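# Tip croutons onto plate, return pan to hot plate

## Task

Move all the croutons out of the frying pan onto the dinner plate (letting them drop onto it is acceptable), and afterwards put the pan back down level and centred on the hot plate. Both the hot plate and the dinner plate have to finish lying level on the table. Nothing counts as done if it stays in place only because the robot is holding it. Finish by releasing everything and withdrawing the hand.

## Robot and tools

Robot: one six-joint arm carrying a right-handed five-finger hand. There is only one arm, so every command holds a single list of numbers for it. Cameras: cam_high (504x504), cam_low (504x504) and cam_wrist (616x616, fisheye on the hand).

Frames. The scene frame sits on the table top straight below the arm base: +z up, +x forward, +y to the left when looking along +x. Positions print in metres, orientation as a wxyz quaternion. The hand point rides with the palm, 0.05 m in front of it, where index pad and thumb tip meet in a pinch. Its +z runs along the straightened fingers (fingertips 0.06 to 0.07 m past it), +y points out of the palm, +x runs across the palm toward the little finger. A wrist bracket on the little-finger side juts 0.03 m beyond the point along +y and 0.11 m across, and can collide.

The row. Every motion is one row of 14 numbers, each in [-1, 1], in this order: dx, dy, dz, rx, ry, rz, little, ring, middle, index, thumb_bend, thumb_turn, force_limit, speed.
- dx..rz are an offset, not a pose: measured in the hand point's own axes from the pose printed in the most recent result that shows it (before any such result, and for later calls inside one reply, from where the hand is when the action begins). 1.0 equals 0.6 m of travel or 180 degrees; rx, ry, rz form one rotation vector. All-zero offsets pull the hand back to that reference pose; they are not a pause.
- The five finger numbers are absolute targets: +1 straight/open, -1 fully curled. thumb_turn +1 puts the thumb beside the palm, -1 in front of it facing the fingers. A pinch is roughly index -0.22, thumb_bend -0.75, thumb_turn -0.57. A whole-hand wrap fits objects 0.035 to 0.08 m wide with the thumb turned in front first.
- force_limit maps linearly from about 0 N (-1) to 10 N (+1) at the fingertip, 15 N for the two thumb motors; it only stops closing motors. speed maps from near zero (-1) to full (+1, whole travel in 0.6 s). Close at speed -0.9 or below for a soft grip.
Each commanded pose is clipped per step to within 100 mm and 16 degrees of the measured pose; commands lag about 0.17 s.

Tools.
- execute_actions {"actions": [...], "pictures": bool}. An empty list only reads the state. One item {"rows": [[14 numbers], ...], "steps": n} plays up to 15 rows over up to 15 steps of 1/30 s (default 15); every row is an offset from the same reference, and the final row repeats if rows run short. One item {"steps": n} (n up to 300) is a wait counted from the previous result, including your reply time.
- move {"target": [14 numbers], "speed": m/s 0.002 to 0.5, default 0.25, turning up to twice that in rad/s, "stop_force": N 9 to 40, optional}. The target row uses the same offset rules. The hand follows a straight path lasting 0.5 to 10 s; longer ones stop short. Hand numbers are sent at the start. With stop_force the path halts when the wrist sensor feels that much extra push against the direction of travel, then backs off two steps; the press can briefly exceed it, so go slowly. Not valid in the first 0.2 s, unreliable on turning moves, and omit it when pulling away from something you press on. The result adds a move: line: done, contact, off_target, moving, held or fault, plus limits (paced = pose clipped, held = some steps blocked) and distance to target.
- wait {"seconds": 0 to 10} lets time pass with no new command.
- zoom_image {"camera": name, "region": [x0, y0, x1, y1]} in pixels, origin top-left, at most 504x504.
- show_instructions {} shows the reference image pages.


Reading results. The state line gives hand point pose and velocities. Wrist force and Wrist torque are in the hand point axes (offset within about 4 N, noise up to 2.4 N, saturating near 50 N); "no reading" is normal at the start. hand_measured, hand_stopped_by (moving, target, force, stalled, fault), hand_load_n (positive = finger pushed open), hand_force_limit and hand_speed each list six values in row order. A dropped object shows as loads near 0. "pose unreachable" and HELD mean the clearance check altered or blocked the command. "Hand target" shows where the controller is steering. Far targets may need several actions; check the printed pose.

Motors start only when their target changes by 0.01 or more, then lock on arrival or at force_limit. To tighten, raise force_limit and send a more-closed target; to loosen, send a more-open one.

Avoid: contact torque over the limits (wrist joints 25.4 N m, others 136 N m) or any outside force of 150 N, which stop the arm for 10 s; the arm is stiff, so aim barely past contact. Motor overheating from long holds (warning at 70 °C, brake at 85 °C). Dropping, slamming or shoving things, and anything leaving the table. Loose objects may get nudged occasionally.

Each tool is called after ">>>" in YAML: its name, and indented under it one key for each argument.

Reference images:

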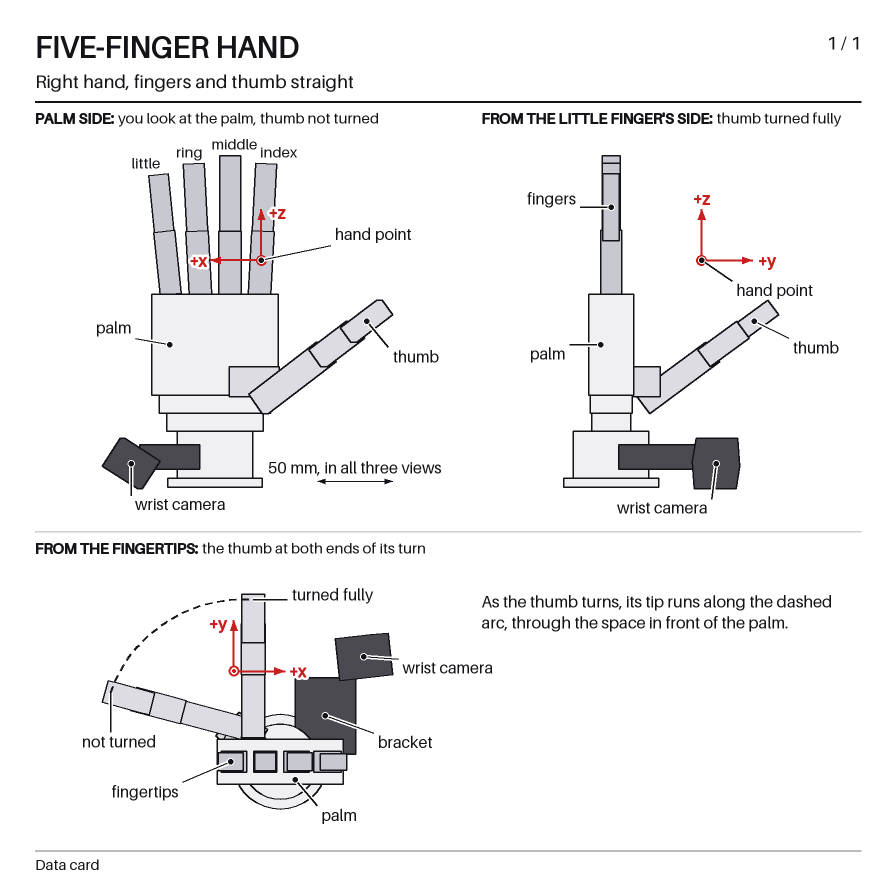

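## Session

>>> execute_actions:
  actions: []

Scene clock: 0.00 s of 6600.00 s.
end_effector_position=(+0.5777, -0.0281, +0.2283) hand_measured=(+1.000, +1.000, +1.000, +1.000, +1.000, +1.000) hand_load_n=(+0.0, +0.0, +0.0, +0.0, +0.0, +0.0) hand_stopped_by=(target, target, target, target, target, target) hand_force_limit=0.00 hand_speed=-0.80 end_effector_quat_wxyz=(-0.086, -0.588, +0.670, -0.446) end_effector_velocity=(-0.000, +0.000, -0.000) end_effector_angular_velocity=(+0.000, +0.000, +0.000)
Joint positions: [-0.082 -1.542  1.784  0.265  1.95  -3.139]
Joint velocities: [ 0.     0.     0.    -0.    -0.001 -0.   ]
Motor temperatures (°C, as the motors report them): [33 31 32 36 38 33]
Wrist force (N, on the end effector, along its own x y z axes, offset not removed): no reading
Wrist torque (N m, same axes, about the end effector's origin, offset not removed): no reading
Hand target: +0.578, -0.028, +0.228; -0.086, -0.588, +0.670, -0.446

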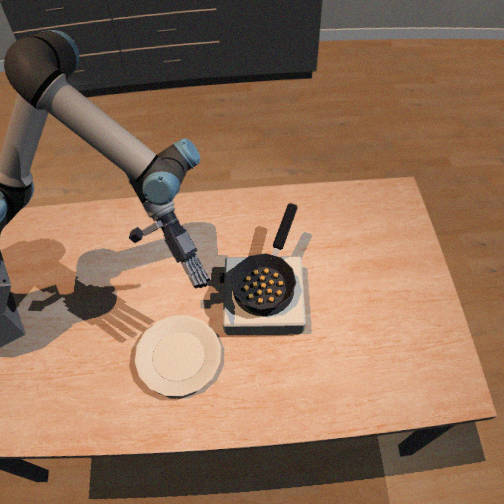

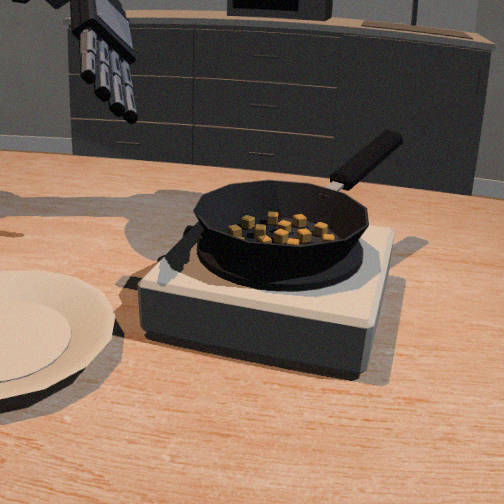

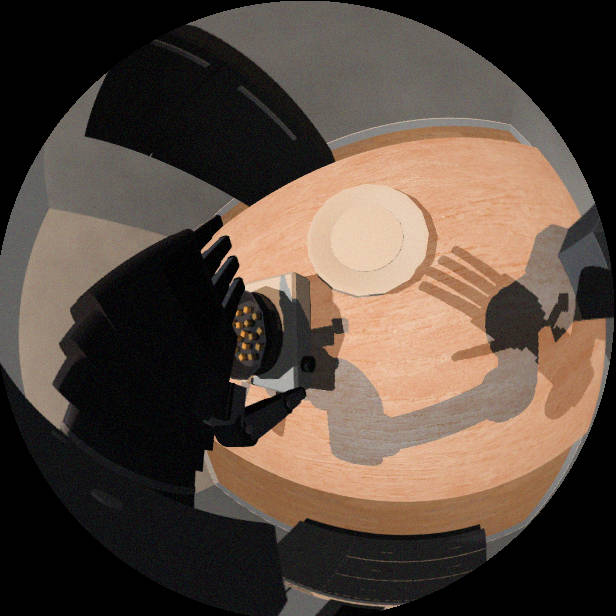

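>>> zoom_image:
  camera: "cam_high"
  region: [190, 180, 350, 340]

>>> zoom_image:
  camera: "cam_low"
  region: [180, 110, 420, 300]

Region (190, 180, 350, 340) of cam_high's 504x504 image, scaled by 3.150, with more detail than that image has.

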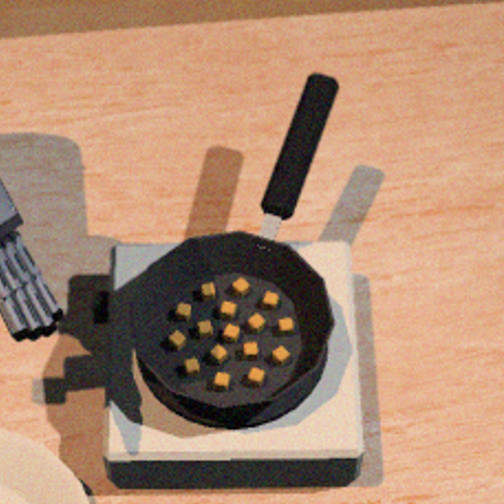

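Region (180, 110, 420, 300) of cam_low's 504x504 image, scaled by 2.100, with more detail than that image has; it fills the top 399 rows of this view, and the rest is white.

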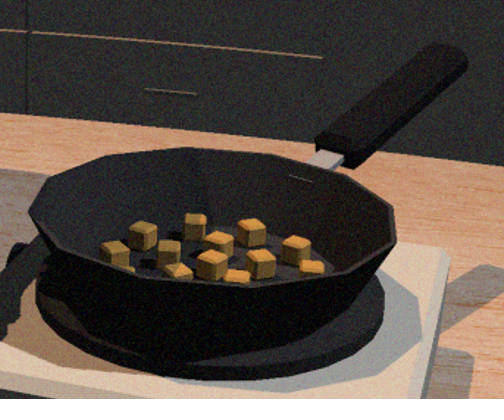

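>>> move:
  target: [-0.318,-0.220,-0.194,0.1275,0.3066,-0.6715,1,1,1,1,1,-1,0.5,0.5]
  speed: 0.4

Scene clock: 69.53 s of 6600.00 s.
end_effector_position=(+0.6390, +0.0895, +0.2342) hand_measured=(+1.000, +1.000, +1.000, +1.000, +1.000, -1.000) hand_load_n=(+0.0, +0.0, +0.0, +0.0, +0.0, +0.0) hand_stopped_by=(target, target, target, target, target, target) hand_force_limit=0.50 hand_speed=0.50 end_effector_quat_wxyz=(+0.393, +0.733, -0.220, +0.509) end_effector_velocity=(-0.000, +0.000, +0.000) end_effector_angular_velocity=(+0.000, -0.000, +0.000)
Joint positions: [ 0.442 -1.216  1.476 -0.117  2.739 -4.332]
Joint velocities: [ 0.    -0.001  0.001 -0.    -0.    -0.   ]
Motor temperatures (°C, as the motors report them): [33 31 32 36 38 33]
Wrist force (N, on the end effector, along its own x y z axes, offset not removed): [2.2 4.2 -0.4]
Wrist torque (N m, same axes, about the end effector's origin, offset not removed): [0.83 -0.12 0.18]
Hand target: +0.639, +0.090, +0.234; +0.393, +0.733, -0.220, +0.509
Off the commanded pose: 0.127 m, 69 deg; position and orientation clipped at the last step of the last action.
After step 90, 63.20 s passed at rest.
move: held; limits=paced,held; held on 48 of 100 steps, including the last
pose unreachable: on one or more control steps of this call an arm could not follow its commanded pose, so it was not sent that pose on those steps. On the call's last step it was still not sent that pose. It may still have moved: this result reports where it is.
cause: the commanded pose would bring two parts of the arm too close to each other (joints 4 (wrist 1) to 6 (wrist 3) lie between them).
camera_calibration (this result's frames):
cam_wrist: T_world_to_cam=[[-0.807288, -0.538084, 0.242386, 0.51011], [-0.533108, 0.488731, -0.690607, 0.451761], [0.253143, -0.686737, -0.681404, 0.189394], [0, 0, 0, 1]] pos_world=[0.6047, 0.183756, 0.3174]

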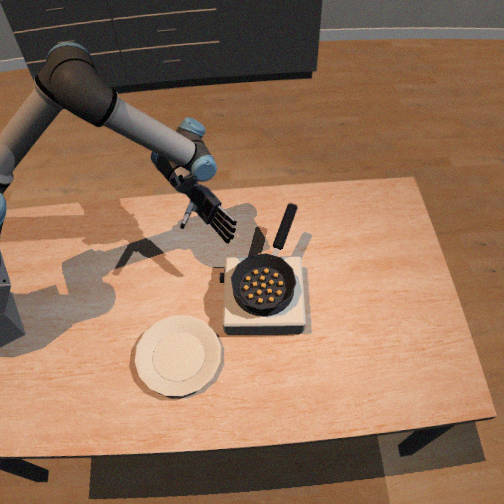

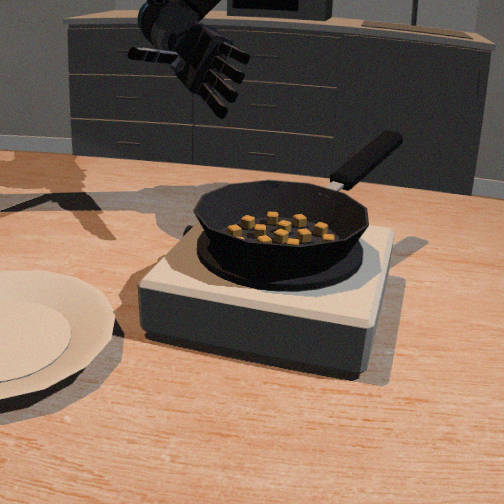

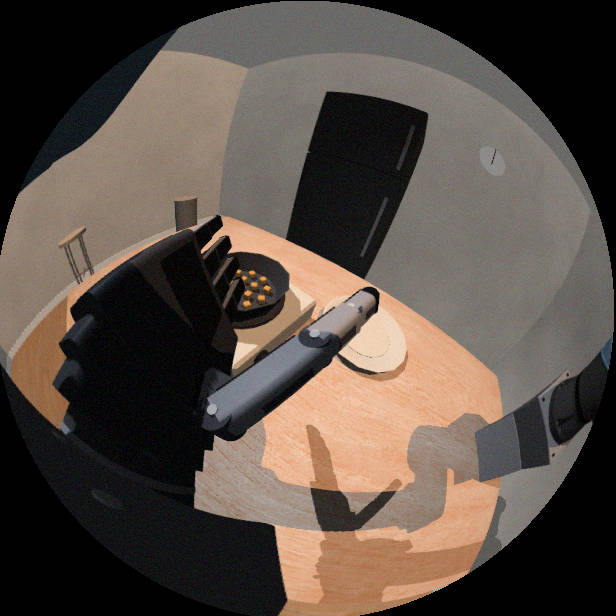

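>>> move:
  target: [0.049,-0.151,-0.049,0.255,0.098,-0.048,1,1,1,1,1,-1,0.5,0.5]
  speed: 0.4

>>> move:
  target: [0,0,0,0,0,-0.33,1,1,1,1,1,-1,0.5,0.5]
  speed: 0.4

Scene clock: 82.23 s of 6600.00 s.
end_effector_position=(+0.6394, +0.0898, +0.2342) hand_measured=(+1.000, +1.000, +1.000, +1.000, +1.000, -1.000) hand_load_n=(+0.0, +0.0, +0.0, +0.0, +0.0, +0.0) hand_stopped_by=(target, target, target, target, target, target) hand_force_limit=0.50 hand_speed=0.50 end_effector_quat_wxyz=(+0.392, +0.734, -0.218, +0.510) end_effector_velocity=(+0.000, +0.000, +0.000) end_effector_angular_velocity=(+0.000, -0.001, +0.000)
Joint positions: [ 0.443 -1.219  1.48  -0.124  2.736 -4.339]
Joint velocities: [ 0. -0. -0. -0.  0.  0.]
Motor temperatures (°C, as the motors report them): [33 31 32 36 38 33]
Wrist force (N, on the end effector, along its own x y z axes, offset not removed): [-0.3 1.5 -1.4]
Wrist torque (N m, same axes, about the end effector's origin, offset not removed): [0.40 -0.16 0.02]
Hand target: +0.639, +0.090, +0.234; +0.392, +0.734, -0.218, +0.510
Off the commanded pose: 0.099 m, 50 deg; orientation clipped at the last step of the last action.
After step 90, 8.23 s passed at rest.
move: held; limits=paced,held; held on 35 of 44 steps, including the last
pose unreachable: on one or more control steps of this call an arm could not follow its commanded pose, so it was not sent that pose on those steps. On the call's last step it was still not sent that pose. It may still have moved: this result reports where it is.
cause: the commanded pose would bring two parts of the arm too close to each other (joints 4 (wrist 1) to 6 (wrist 3) lie between them).
camera_calibration (this result's frames):
cam_wrist: T_world_to_cam=[[-0.805022, -0.541452, 0.242425, 0.509413], [-0.535271, 0.486748, -0.690334, 0.453359], [0.255783, -0.685497, -0.681667, 0.187804], [0, 0, 0, 1]] pos_world=[0.604722, 0.18389, 0.317494]

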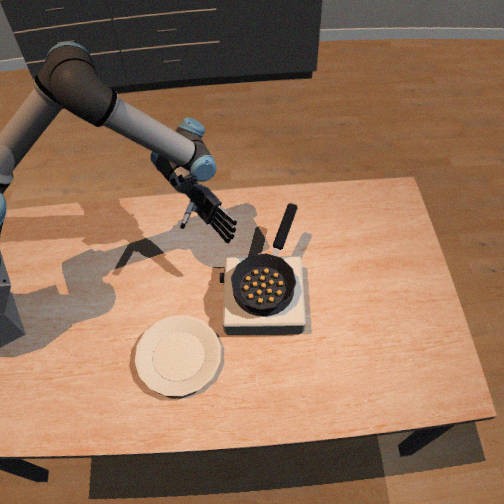

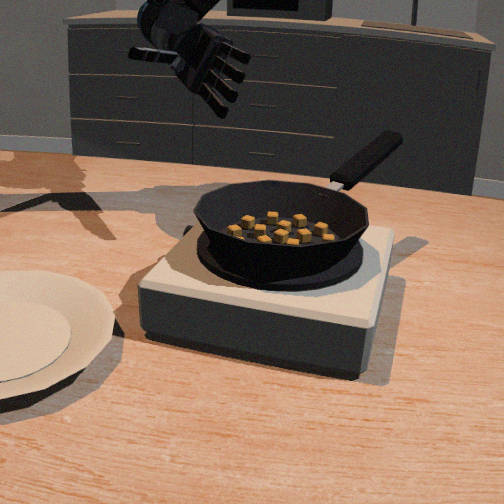

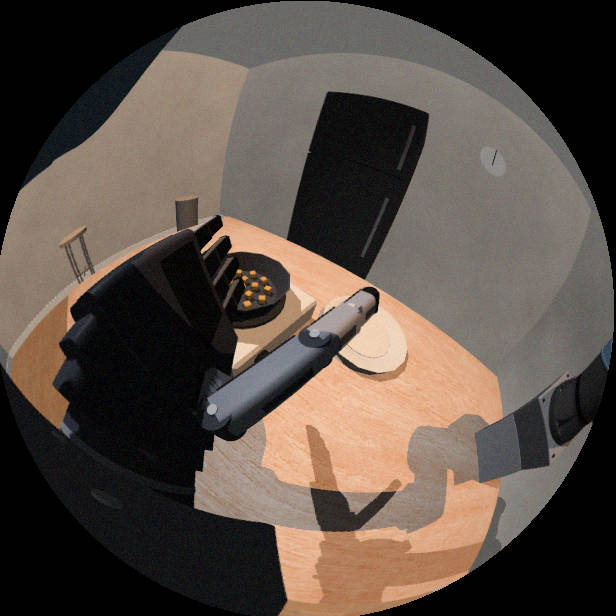

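Scene clock: 83.90 s of 6600.00 s.
end_effector_position=(+0.6394, +0.0898, +0.2342) hand_measured=(+1.000, +1.000, +1.000, +1.000, +1.000, -1.000) hand_load_n=(+0.0, +0.0, +0.0, +0.0, +0.0, +0.0) hand_stopped_by=(target, target, target, target, target, target) hand_force_limit=0.50 hand_speed=0.50 end_effector_quat_wxyz=(+0.396, +0.736, -0.213, +0.507) end_effector_velocity=(+0.000, +0.000, +0.000) end_effector_angular_velocity=(+0.000, -0.000, +0.000)
Joint positions: [ 0.443 -1.216  1.478 -0.123  2.736 -4.351]
Joint velocities: [ 0. -0. -0.  0.  0.  0.]
Motor temperatures (°C, as the motors report them): [33 31 32 36 38 33]
Wrist force (N, on the end effector, along its own x y z axes, offset not removed): [1.6 -0.2 1.4]
Wrist torque (N m, same axes, about the end effector's origin, offset not removed): [-0.12 -0.15 -0.21]
Hand target: +0.639, +0.090, +0.234; +0.396, +0.736, -0.213, +0.507
Off the commanded pose: 0.000 m, 59 deg; orientation clipped at the last step of the last action.
move: held; limits=paced,held; held on 39 of 50 steps, including the last
pose unreachable: on one or more control steps of this call an arm could not follow its commanded pose, so it was not sent that pose on those steps. On the call's last step it was still not sent that pose. It may still have moved: this result reports where it is.
cause: the commanded pose would bring two parts of the arm too close to each other (joints 4 (wrist 1) to 6 (wrist 3) lie between them).
camera_calibration (this result's frames):
cam_wrist: T_world_to_cam=[[-0.801026, -0.541147, 0.255964, 0.503648], [-0.544277, 0.480339, -0.687776, 0.459098], [0.249238, -0.690242, -0.679298, 0.19184], [0, 0, 0, 1]] pos_world=[0.605498, 0.184441, 0.317157]

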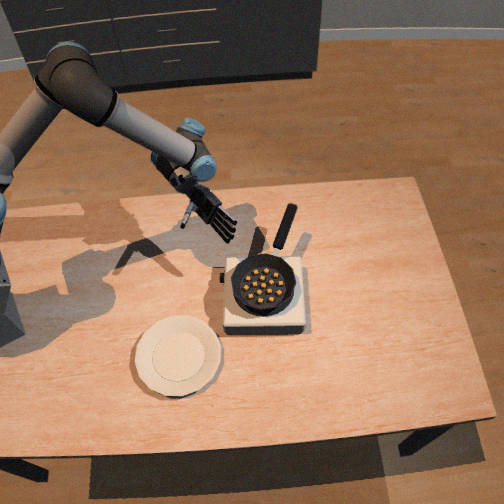

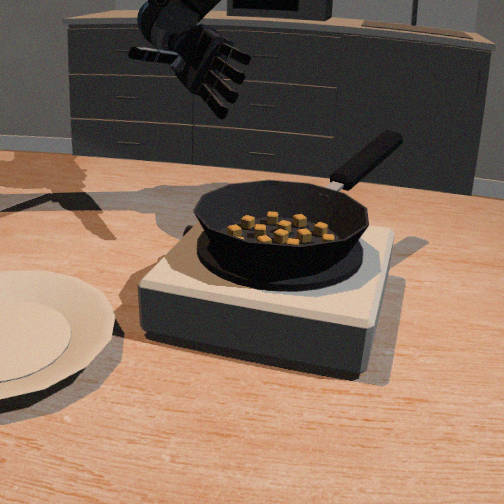

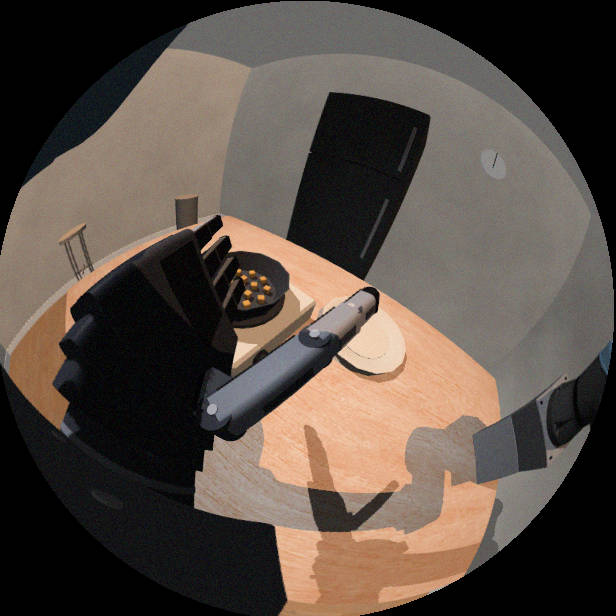

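>>> move:
  target: [0.049,-0.1,0,0.3,0.1,0.3,1,1,1,1,1,-1,0.5,0.5]
  speed: 0.4

Scene clock: 94.73 s of 6600.00 s.
end_effector_position=(+0.6935, +0.1281, +0.2394) hand_measured=(+1.000, +1.000, +1.000, +1.000, +1.000, -1.000) hand_load_n=(+0.0, +0.0, +0.0, +0.0, +0.0, +0.0) hand_stopped_by=(target, target, target, target, target, target) hand_force_limit=0.50 hand_speed=0.50 end_effector_quat_wxyz=(-0.190, +0.585, -0.214, +0.759) end_effector_velocity=(+0.001, -0.001, -0.002) end_effector_angular_velocity=(+0.029, -0.097, +0.081)
Joint positions: [ 0.219 -1.434  2.225 -1.546  1.858 -3.94 ]
Joint velocities: [-0.036  0.07   0.042 -0.213 -0.079  0.051]
Motor temperatures (°C, as the motors report them): [33 31 32 36 38 33]
Wrist force (N, on the end effector, along its own x y z axes, offset not removed): [1.0 1.2 5.1]
Wrist torque (N m, same axes, about the end effector's origin, offset not removed): [0.15 -0.41 0.15]
Hand target: +0.694, +0.128, +0.239; -0.197, +0.580, -0.211, +0.762
Off the commanded pose: 0.000 m, 2 deg.
After step 90, 0.93 s passed at rest.
move: moving (no rest 5 s after the path's end); limits=paced
camera_calibration (this result's frames):
cam_wrist: T_world_to_cam=[[-0.00275527, -0.749186, -0.662353, 0.259283], [-0.369864, 0.616149, -0.695386, 0.337159], [0.929082, 0.243065, -0.278795, -0.478608], [0, 0, 0, 1]] pos_world=[0.570084, 0.102844, 0.272759]

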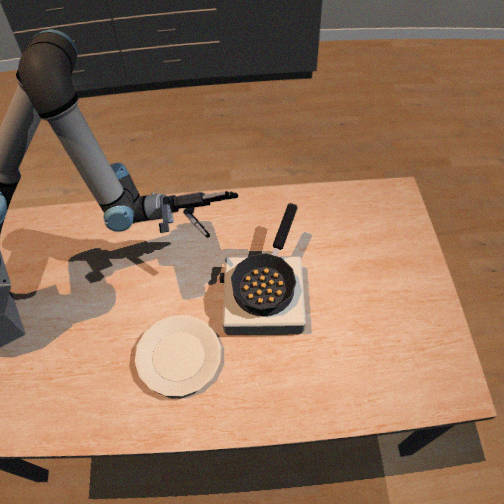

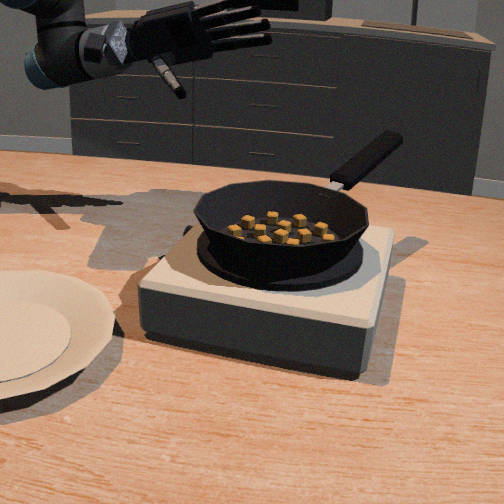

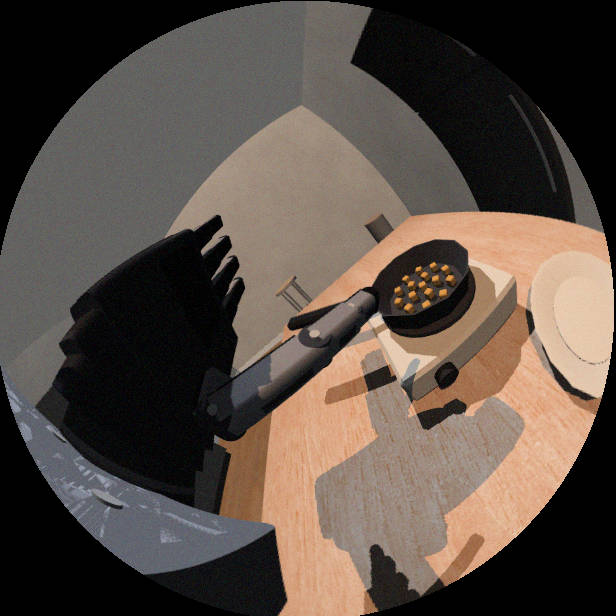

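>>> move:
  target: [0.16,-0.097,0,0,0,-0.64,1,1,1,1,1,-1,0.5,0.5]
  speed: 0.4

Scene clock: 102.37 s of 6600.00 s.
end_effector_position=(+0.6678, +0.1251, +0.3486) hand_measured=(+1.000, +1.000, +1.000, +1.000, +1.000, -1.000) hand_load_n=(+0.0, +0.0, +0.0, +0.0, +0.0, +0.0) hand_stopped_by=(target, target, target, target, target, target) hand_force_limit=0.50 hand_speed=0.50 end_effector_quat_wxyz=(+0.539, +0.494, +0.379, +0.567) end_effector_velocity=(-0.000, +0.000, +0.001) end_effector_angular_velocity=(-0.010, +0.001, -0.002)
Joint positions: [ 0.223 -1.428  2.221 -1.549  1.861 -5.952]
Joint velocities: [-0.001 -0.001  0.001 -0.001 -0.001 -0.01 ]
Motor temperatures (°C, as the motors report them): [33 31 32 36 38 33]
Wrist force (N, on the end effector, along its own x y z axes, offset not removed): [-1.8 3.1 -0.5]
Wrist torque (N m, same axes, about the end effector's origin, offset not removed): [0.65 0.25 -0.01]
Hand target: +0.668, +0.125, +0.349; +0.539, +0.494, +0.379, +0.567
Off the commanded pose: 0.000 m, 0 deg.
After step 90, 1.53 s passed at rest.
move: done
camera_calibration (this result's frames):
cam_wrist: T_world_to_cam=[[-0.316111, -0.251124, 0.914883, -0.073521], [-0.580371, -0.711657, -0.395871, 0.607746], [0.750495, -0.656111, 0.0792177, -0.316608], [0, 0, 0, 1]] pos_world=[0.56709, 0.206314, 0.332933]

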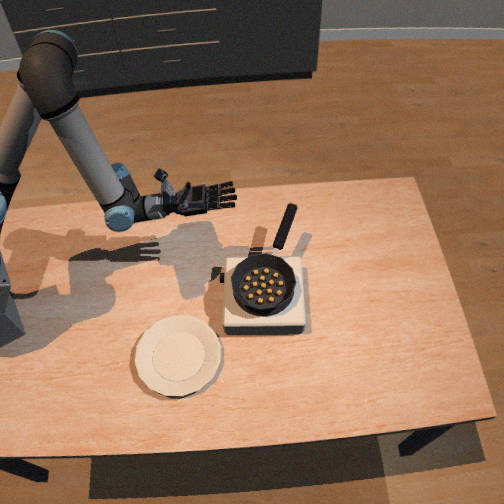

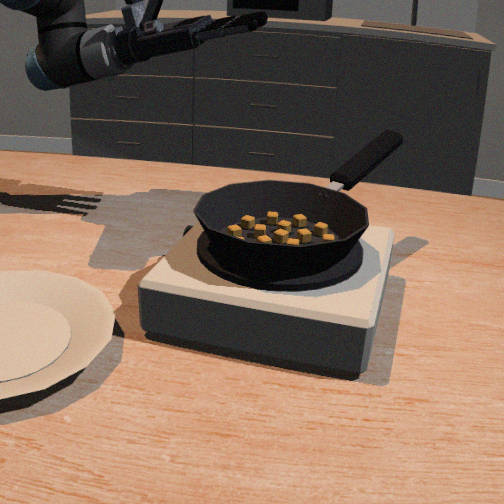

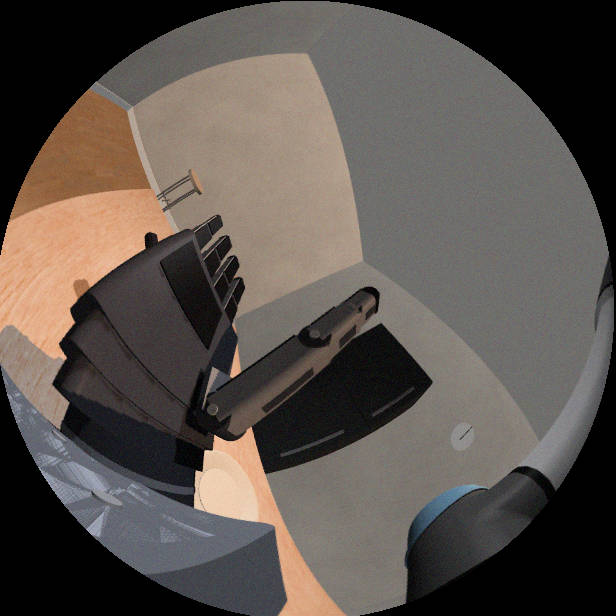

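>>> move:
  target: [0.041,-0.375,0.06,0.0538,-0.1143,-0.0084,1,1,1,1,1,-1,0.5,0.5]
  speed: 0.2

Scene clock: 113.23 s of 6600.00 s.
end_effector_position=(+0.7575, +0.1756, +0.1441) hand_measured=(+1.000, +1.000, +1.000, +1.000, +1.000, -1.000) hand_load_n=(+0.0, +0.0, +0.0, +0.0, +0.0, +0.0) hand_stopped_by=(target, target, target, target, target, target) hand_force_limit=0.50 hand_speed=0.50 end_effector_quat_wxyz=(+0.562, +0.626, +0.329, +0.429) end_effector_velocity=(+0.001, +0.000, -0.002) end_effector_angular_velocity=(+0.001, +0.002, -0.003)
Joint positions: [ 0.461 -0.946  1.548 -1.125  2.344 -5.985]
Joint velocities: [ 0.001  0.004 -0.008  0.008  0.004  0.003]
Motor temperatures (°C, as the motors report them): [33 31 32 36 38 33]
Wrist force (N, on the end effector, along its own x y z axes, offset not removed): [-4.4 -1.0 1.5]
Wrist torque (N m, same axes, about the end effector's origin, offset not removed): [-0.12 0.61 -0.20]
Hand target: +0.758, +0.176, +0.144; +0.562, +0.626, +0.329, +0.429
Off the commanded pose: 0.000 m, 0 deg.
After step 90, 6.13 s passed at rest.
move: done
camera_calibration (this result's frames):
cam_wrist: T_world_to_cam=[[-0.191007, -0.234899, 0.953068, 0.0514523], [-0.846672, -0.451841, -0.281047, 0.754355], [0.496653, -0.860618, -0.112577, -0.0787486], [0, 0, 0, 1]] pos_world=[0.687629, 0.285162, 0.154106]

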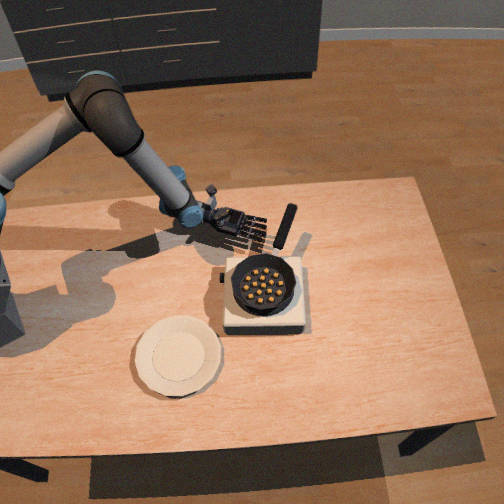

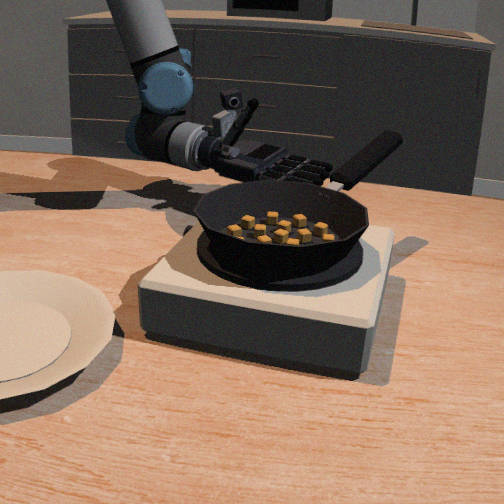

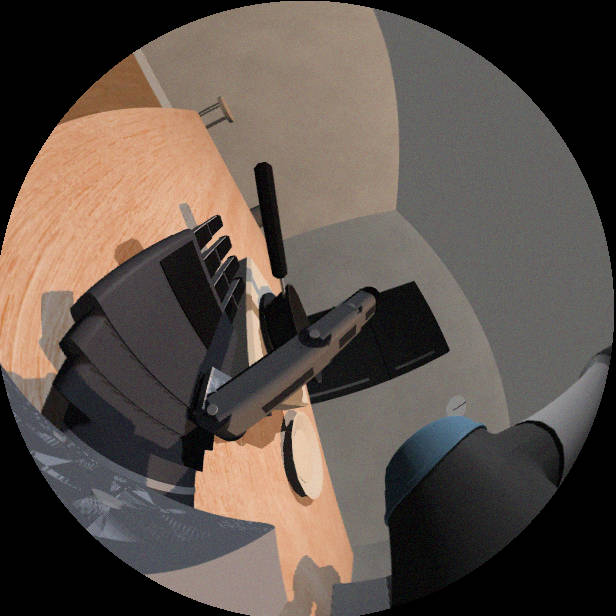

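>>> zoom_image:
  camera: "cam_wrist"
  region: [170, 150, 340, 320]

>>> zoom_image:
  camera: "cam_high"
  region: [190, 170, 320, 300]

Region (170, 150, 340, 320) of cam_wrist's 616x616 image, scaled by 2.965, with more detail than that image has.

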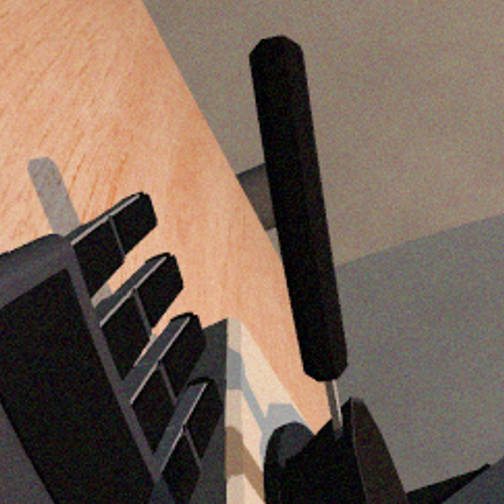

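Region (190, 170, 320, 300) of cam_high's 504x504 image, scaled by 3.877, with more detail than that image has.

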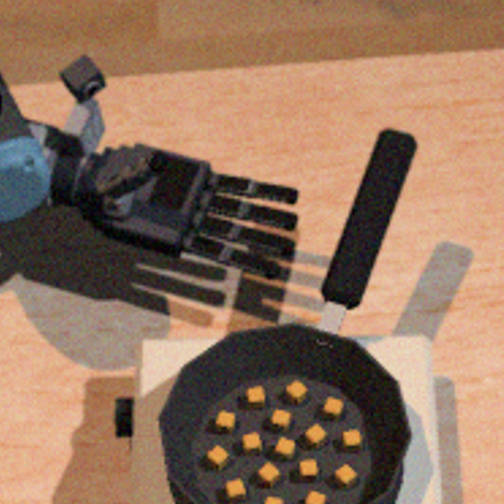

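>>> move:
  target: [0,0,0.2,0,0,0,1,1,1,1,1,-1,0.5,0.5]
  speed: 0.1

>>> zoom_image:
  camera: "cam_high"
  region: [210, 170, 340, 300]

Scene clock: 133.73 s of 6600.00 s.
end_effector_position=(+0.8663, +0.1253, +0.1442) hand_measured=(+1.000, +1.000, +1.000, +1.000, +1.000, -1.000) hand_load_n=(+0.0, +0.0, +0.0, +0.0, +0.0, +0.0) hand_stopped_by=(target, target, target, target, target, target) hand_force_limit=0.50 hand_speed=0.50 end_effector_quat_wxyz=(+0.562, +0.626, +0.329, +0.429) end_effector_velocity=(+0.001, -0.001, -0.000) end_effector_angular_velocity=(+0.000, +0.000, -0.001)
Joint positions: [ 0.34  -0.857  1.258 -0.874  2.238 -5.908]
Joint velocities: [-0.001  0.003 -0.005  0.004 -0.     0.001]
Motor temperatures (°C, as the motors report them): [33 31 32 36 38 33]
Wrist force (N, on the end effector, along its own x y z axes, offset not removed): [-3.3 0.4 0.3]
Wrist torque (N m, same axes, about the end effector's origin, offset not removed): [0.24 0.71 -0.35]
Hand target: +0.866, +0.125, +0.144; +0.562, +0.626, +0.329, +0.429
Off the commanded pose: 0.000 m, 0 deg.
After step 90, 15.80 s passed at rest.
move: done
camera_calibration (this result's frames):
cam_wrist: T_world_to_cam=[[-0.191077, -0.234755, 0.95309, 0.060331], [-0.846577, -0.452011, -0.281058, 0.823678], [0.496787, -0.860567, -0.11237, -0.176174], [0, 0, 0, 1]] pos_world=[0.796355, 0.234865, 0.154203]

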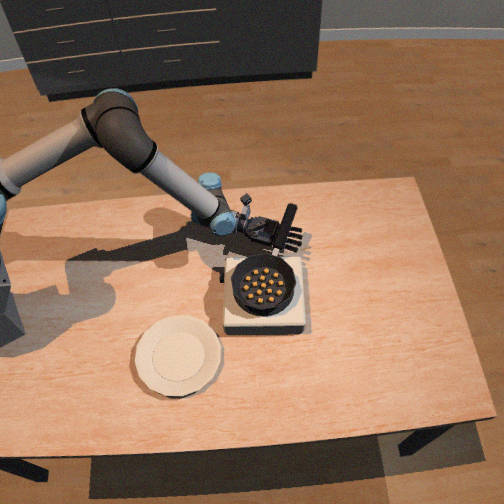

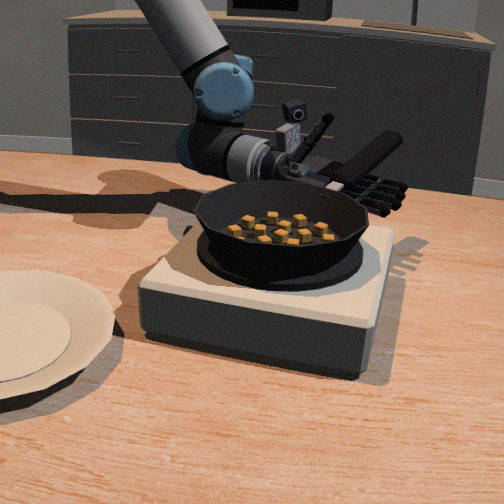

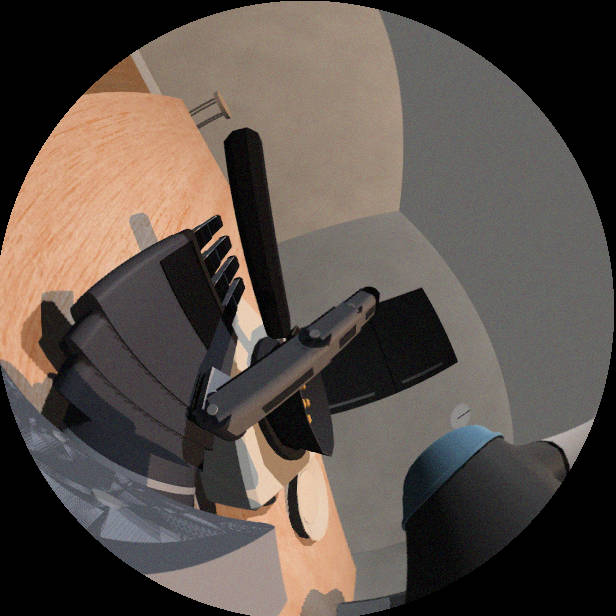

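Region (210, 170, 340, 300) of cam_high's 504x504 image, scaled by 3.877, with more detail than that image has.

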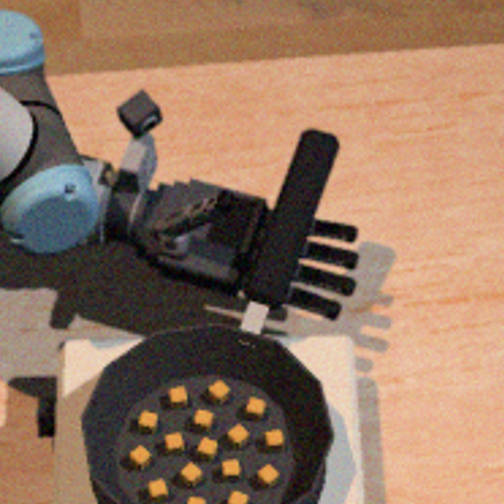

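>>> move:
  target: [0,0.017,0.06,0,0,0.008,1,1,1,1,1,-1,0.5,0.5]
  speed: 0.05

>>> zoom_image:
  camera: "cam_low"
  region: [260, 80, 460, 240]

Scene clock: 142.03 s of 6600.00 s.
end_effector_position=(+0.8981, +0.1087, +0.1543) hand_measured=(+1.000, +1.000, +1.000, +1.000, +1.000, -1.000) hand_load_n=(+0.0, +0.0, +0.0, +0.0, +0.0, +0.0) hand_stopped_by=(target, target, target, target, target, target) hand_force_limit=0.50 hand_speed=0.50 end_effector_quat_wxyz=(+0.557, +0.630, +0.322, +0.436) end_effector_velocity=(+0.001, -0.001, -0.000) end_effector_angular_velocity=(+0.001, -0.000, -0.000)
Joint positions: [ 0.305 -0.84   1.168 -0.789  2.207 -5.863]
Joint velocities: [-0.001  0.002 -0.005  0.004 -0.001  0.002]
Motor temperatures (°C, as the motors report them): [33 31 32 36 38 33]
Wrist force (N, on the end effector, along its own x y z axes, offset not removed): [4.3 2.4 0.5]
Wrist torque (N m, same axes, about the end effector's origin, offset not removed): [0.28 -0.66 0.47]
Hand target: +0.898, +0.109, +0.154; +0.556, +0.630, +0.322, +0.436
Off the commanded pose: 0.000 m, 0 deg.
After step 90, 4.17 s passed at rest.
move: done
camera_calibration (this result's frames):
cam_wrist: T_world_to_cam=[[-0.201086, -0.256281, 0.945455, 0.0654316], [-0.843482, -0.445474, -0.300151, 0.845393], [0.498098, -0.85783, -0.12659, -0.204398], [0, 0, 0, 1]] pos_world=[0.828042, 0.21803, 0.166008]

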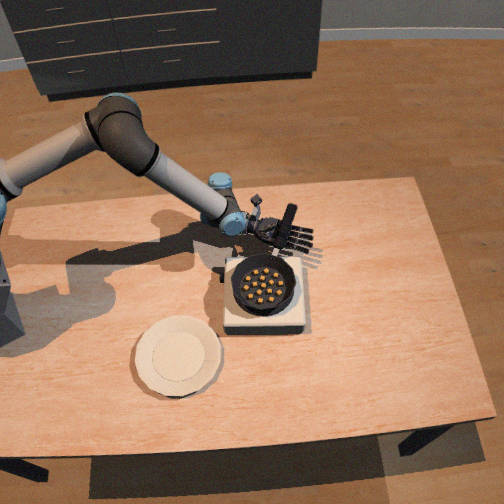

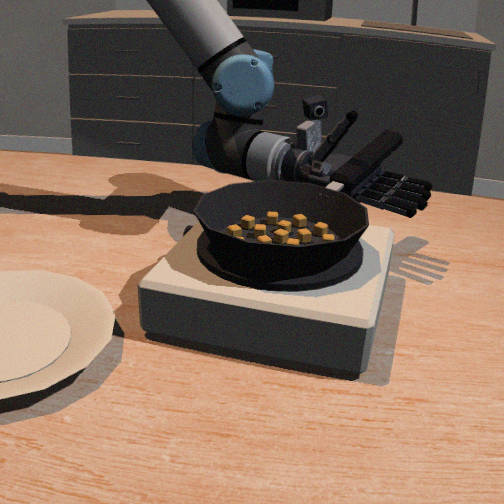

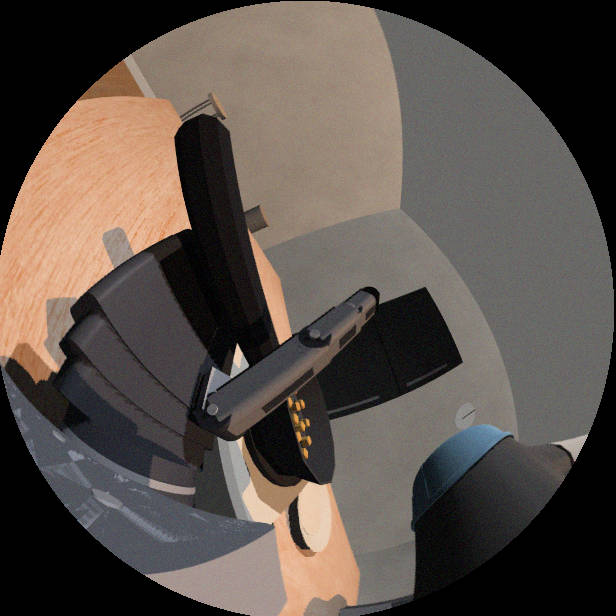

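Region (260, 80, 460, 240) of cam_low's 504x504 image, scaled by 2.520, with more detail than that image has; it fills the top 403 rows of this view, and the rest is white.

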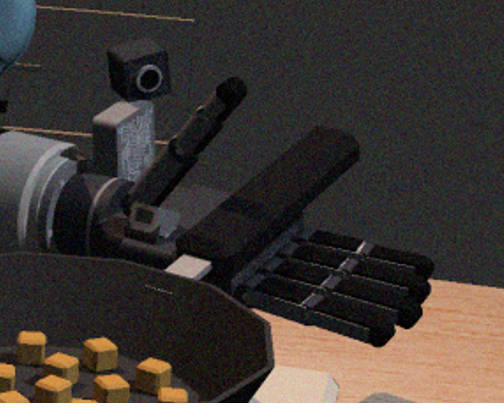

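>>> move:
  target: [0,0.016,0,0,0,0,1,1,1,1,1,-1,0.5,0.5]
  speed: 0.03

>>> move:
  target: [0,0,0,0,0,0,-1,-1,-1,-1,1,-1,1,-0.3]

>>> zoom_image:
  camera: "cam_low"
  region: [260, 80, 460, 240]

Scene clock: 147.30 s of 6600.00 s.
end_effector_position=(+0.8973, +0.1071, +0.1636) hand_measured=(+1.000, +1.000, +1.000, +1.000, +1.000, -1.000) hand_load_n=(+0.0, +0.0, +0.0, +0.0, +0.0, +0.0) hand_stopped_by=(target, target, target, target, target, target) hand_force_limit=0.50 hand_speed=0.50 end_effector_quat_wxyz=(+0.557, +0.630, +0.322, +0.436) end_effector_velocity=(-0.000, +0.000, +0.002) end_effector_angular_velocity=(-0.000, -0.000, +0.000)
Joint positions: [ 0.301 -0.861  1.186 -0.785  2.203 -5.861]
Joint velocities: [-0.    -0.005  0.004  0.001 -0.001  0.   ]
Motor temperatures (°C, as the motors report them): [33 31 32 36 38 33]
Wrist force (N, on the end effector, along its own x y z axes, offset not removed): [0.5 -4.1 -2.0]
Wrist torque (N m, same axes, about the end effector's origin, offset not removed): [0.04 0.26 0.03]
Hand target: +0.897, +0.107, +0.164; +0.557, +0.630, +0.322, +0.436
Off the commanded pose: 0.000 m, 0 deg.
After step 90, 1.50 s passed at rest.
move: done
camera_calibration (this result's frames):
cam_wrist: T_world_to_cam=[[-0.201089, -0.256275, 0.945456, 0.0560997], [-0.843484, -0.445472, -0.30015, 0.846804], [0.498095, -0.857833, -0.126584, -0.204258], [0, 0, 0, 1]] pos_world=[0.827286, 0.216386, 0.175272]

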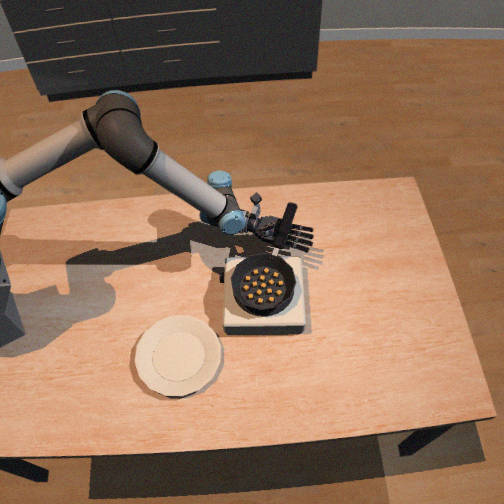

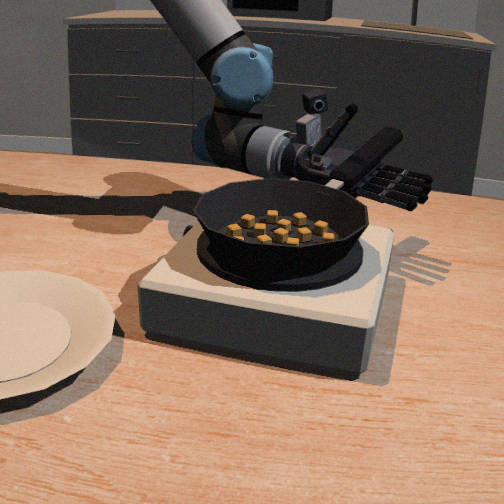

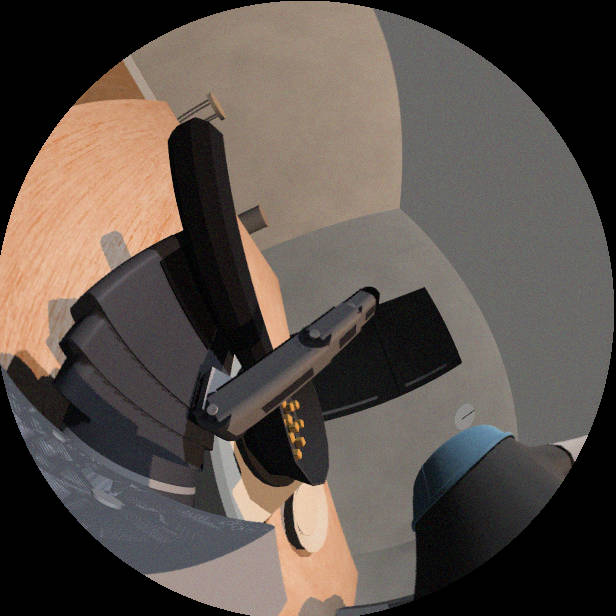

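Scene clock: 149.30 s of 6600.00 s.
end_effector_position=(+0.8973, +0.1071, +0.1635) hand_measured=(-1.000, -1.000, -0.998, -0.998, +1.000, -1.000) hand_load_n=(+0.0, +1.0, +3.5, +8.0, +0.0, +0.0) hand_stopped_by=(target, target, target, target, target, target) hand_force_limit=1.00 hand_speed=-0.30 end_effector_quat_wxyz=(+0.557, +0.630, +0.322, +0.436) end_effector_velocity=(-0.000, -0.000, -0.001) end_effector_angular_velocity=(-0.000, +0.001, +0.000)
Joint positions: [ 0.301 -0.861  1.186 -0.785  2.203 -5.861]
Joint velocities: [ 0.     0.001  0.    -0.    -0.    -0.   ]
Motor temperatures (°C, as the motors report them): [33 31 32 36 38 33]
Wrist force (N, on the end effector, along its own x y z axes, offset not removed): [-0.2 -4.7 2.8]
Wrist torque (N m, same axes, about the end effector's origin, offset not removed): [-0.01 0.01 0.84]
Hand target: +0.897, +0.107, +0.164; +0.557, +0.630, +0.322, +0.436
Off the commanded pose: 0.000 m, 0 deg.
move: done
camera_calibration (this result's frames):
cam_wrist: T_world_to_cam=[[-0.201082, -0.256259, 0.945461, 0.0561062], [-0.843506, -0.445442, -0.300131, 0.846789], [0.49806, -0.857854, -0.126585, -0.204252], [0, 0, 0, 1]] pos_world=[0.827284, 0.216355, 0.175246]

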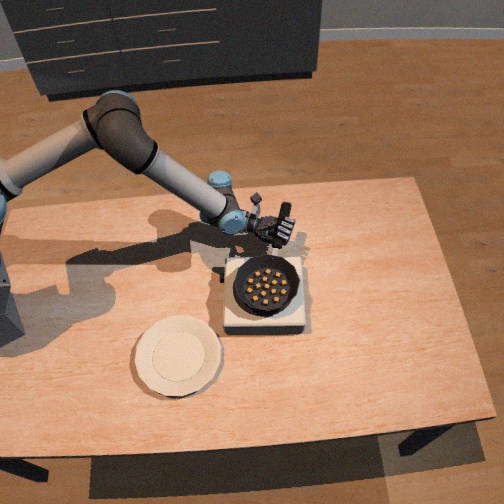

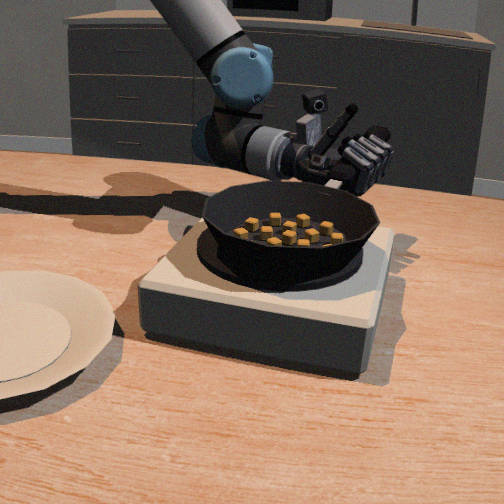

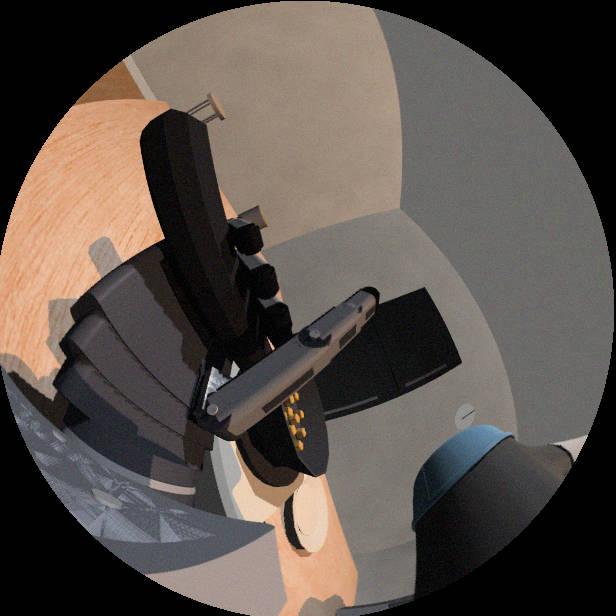

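Region (260, 80, 460, 240) of cam_low's 504x504 image, scaled by 2.520, with more detail than that image has; it fills the top 403 rows of this view, and the rest is white.

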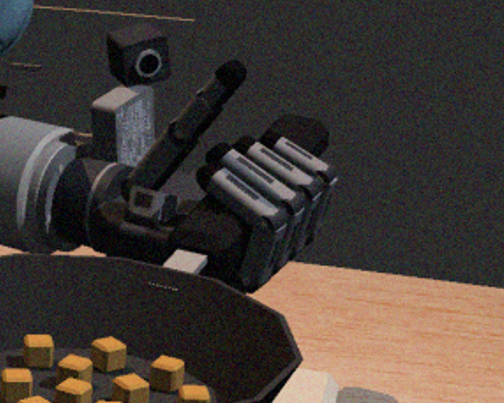

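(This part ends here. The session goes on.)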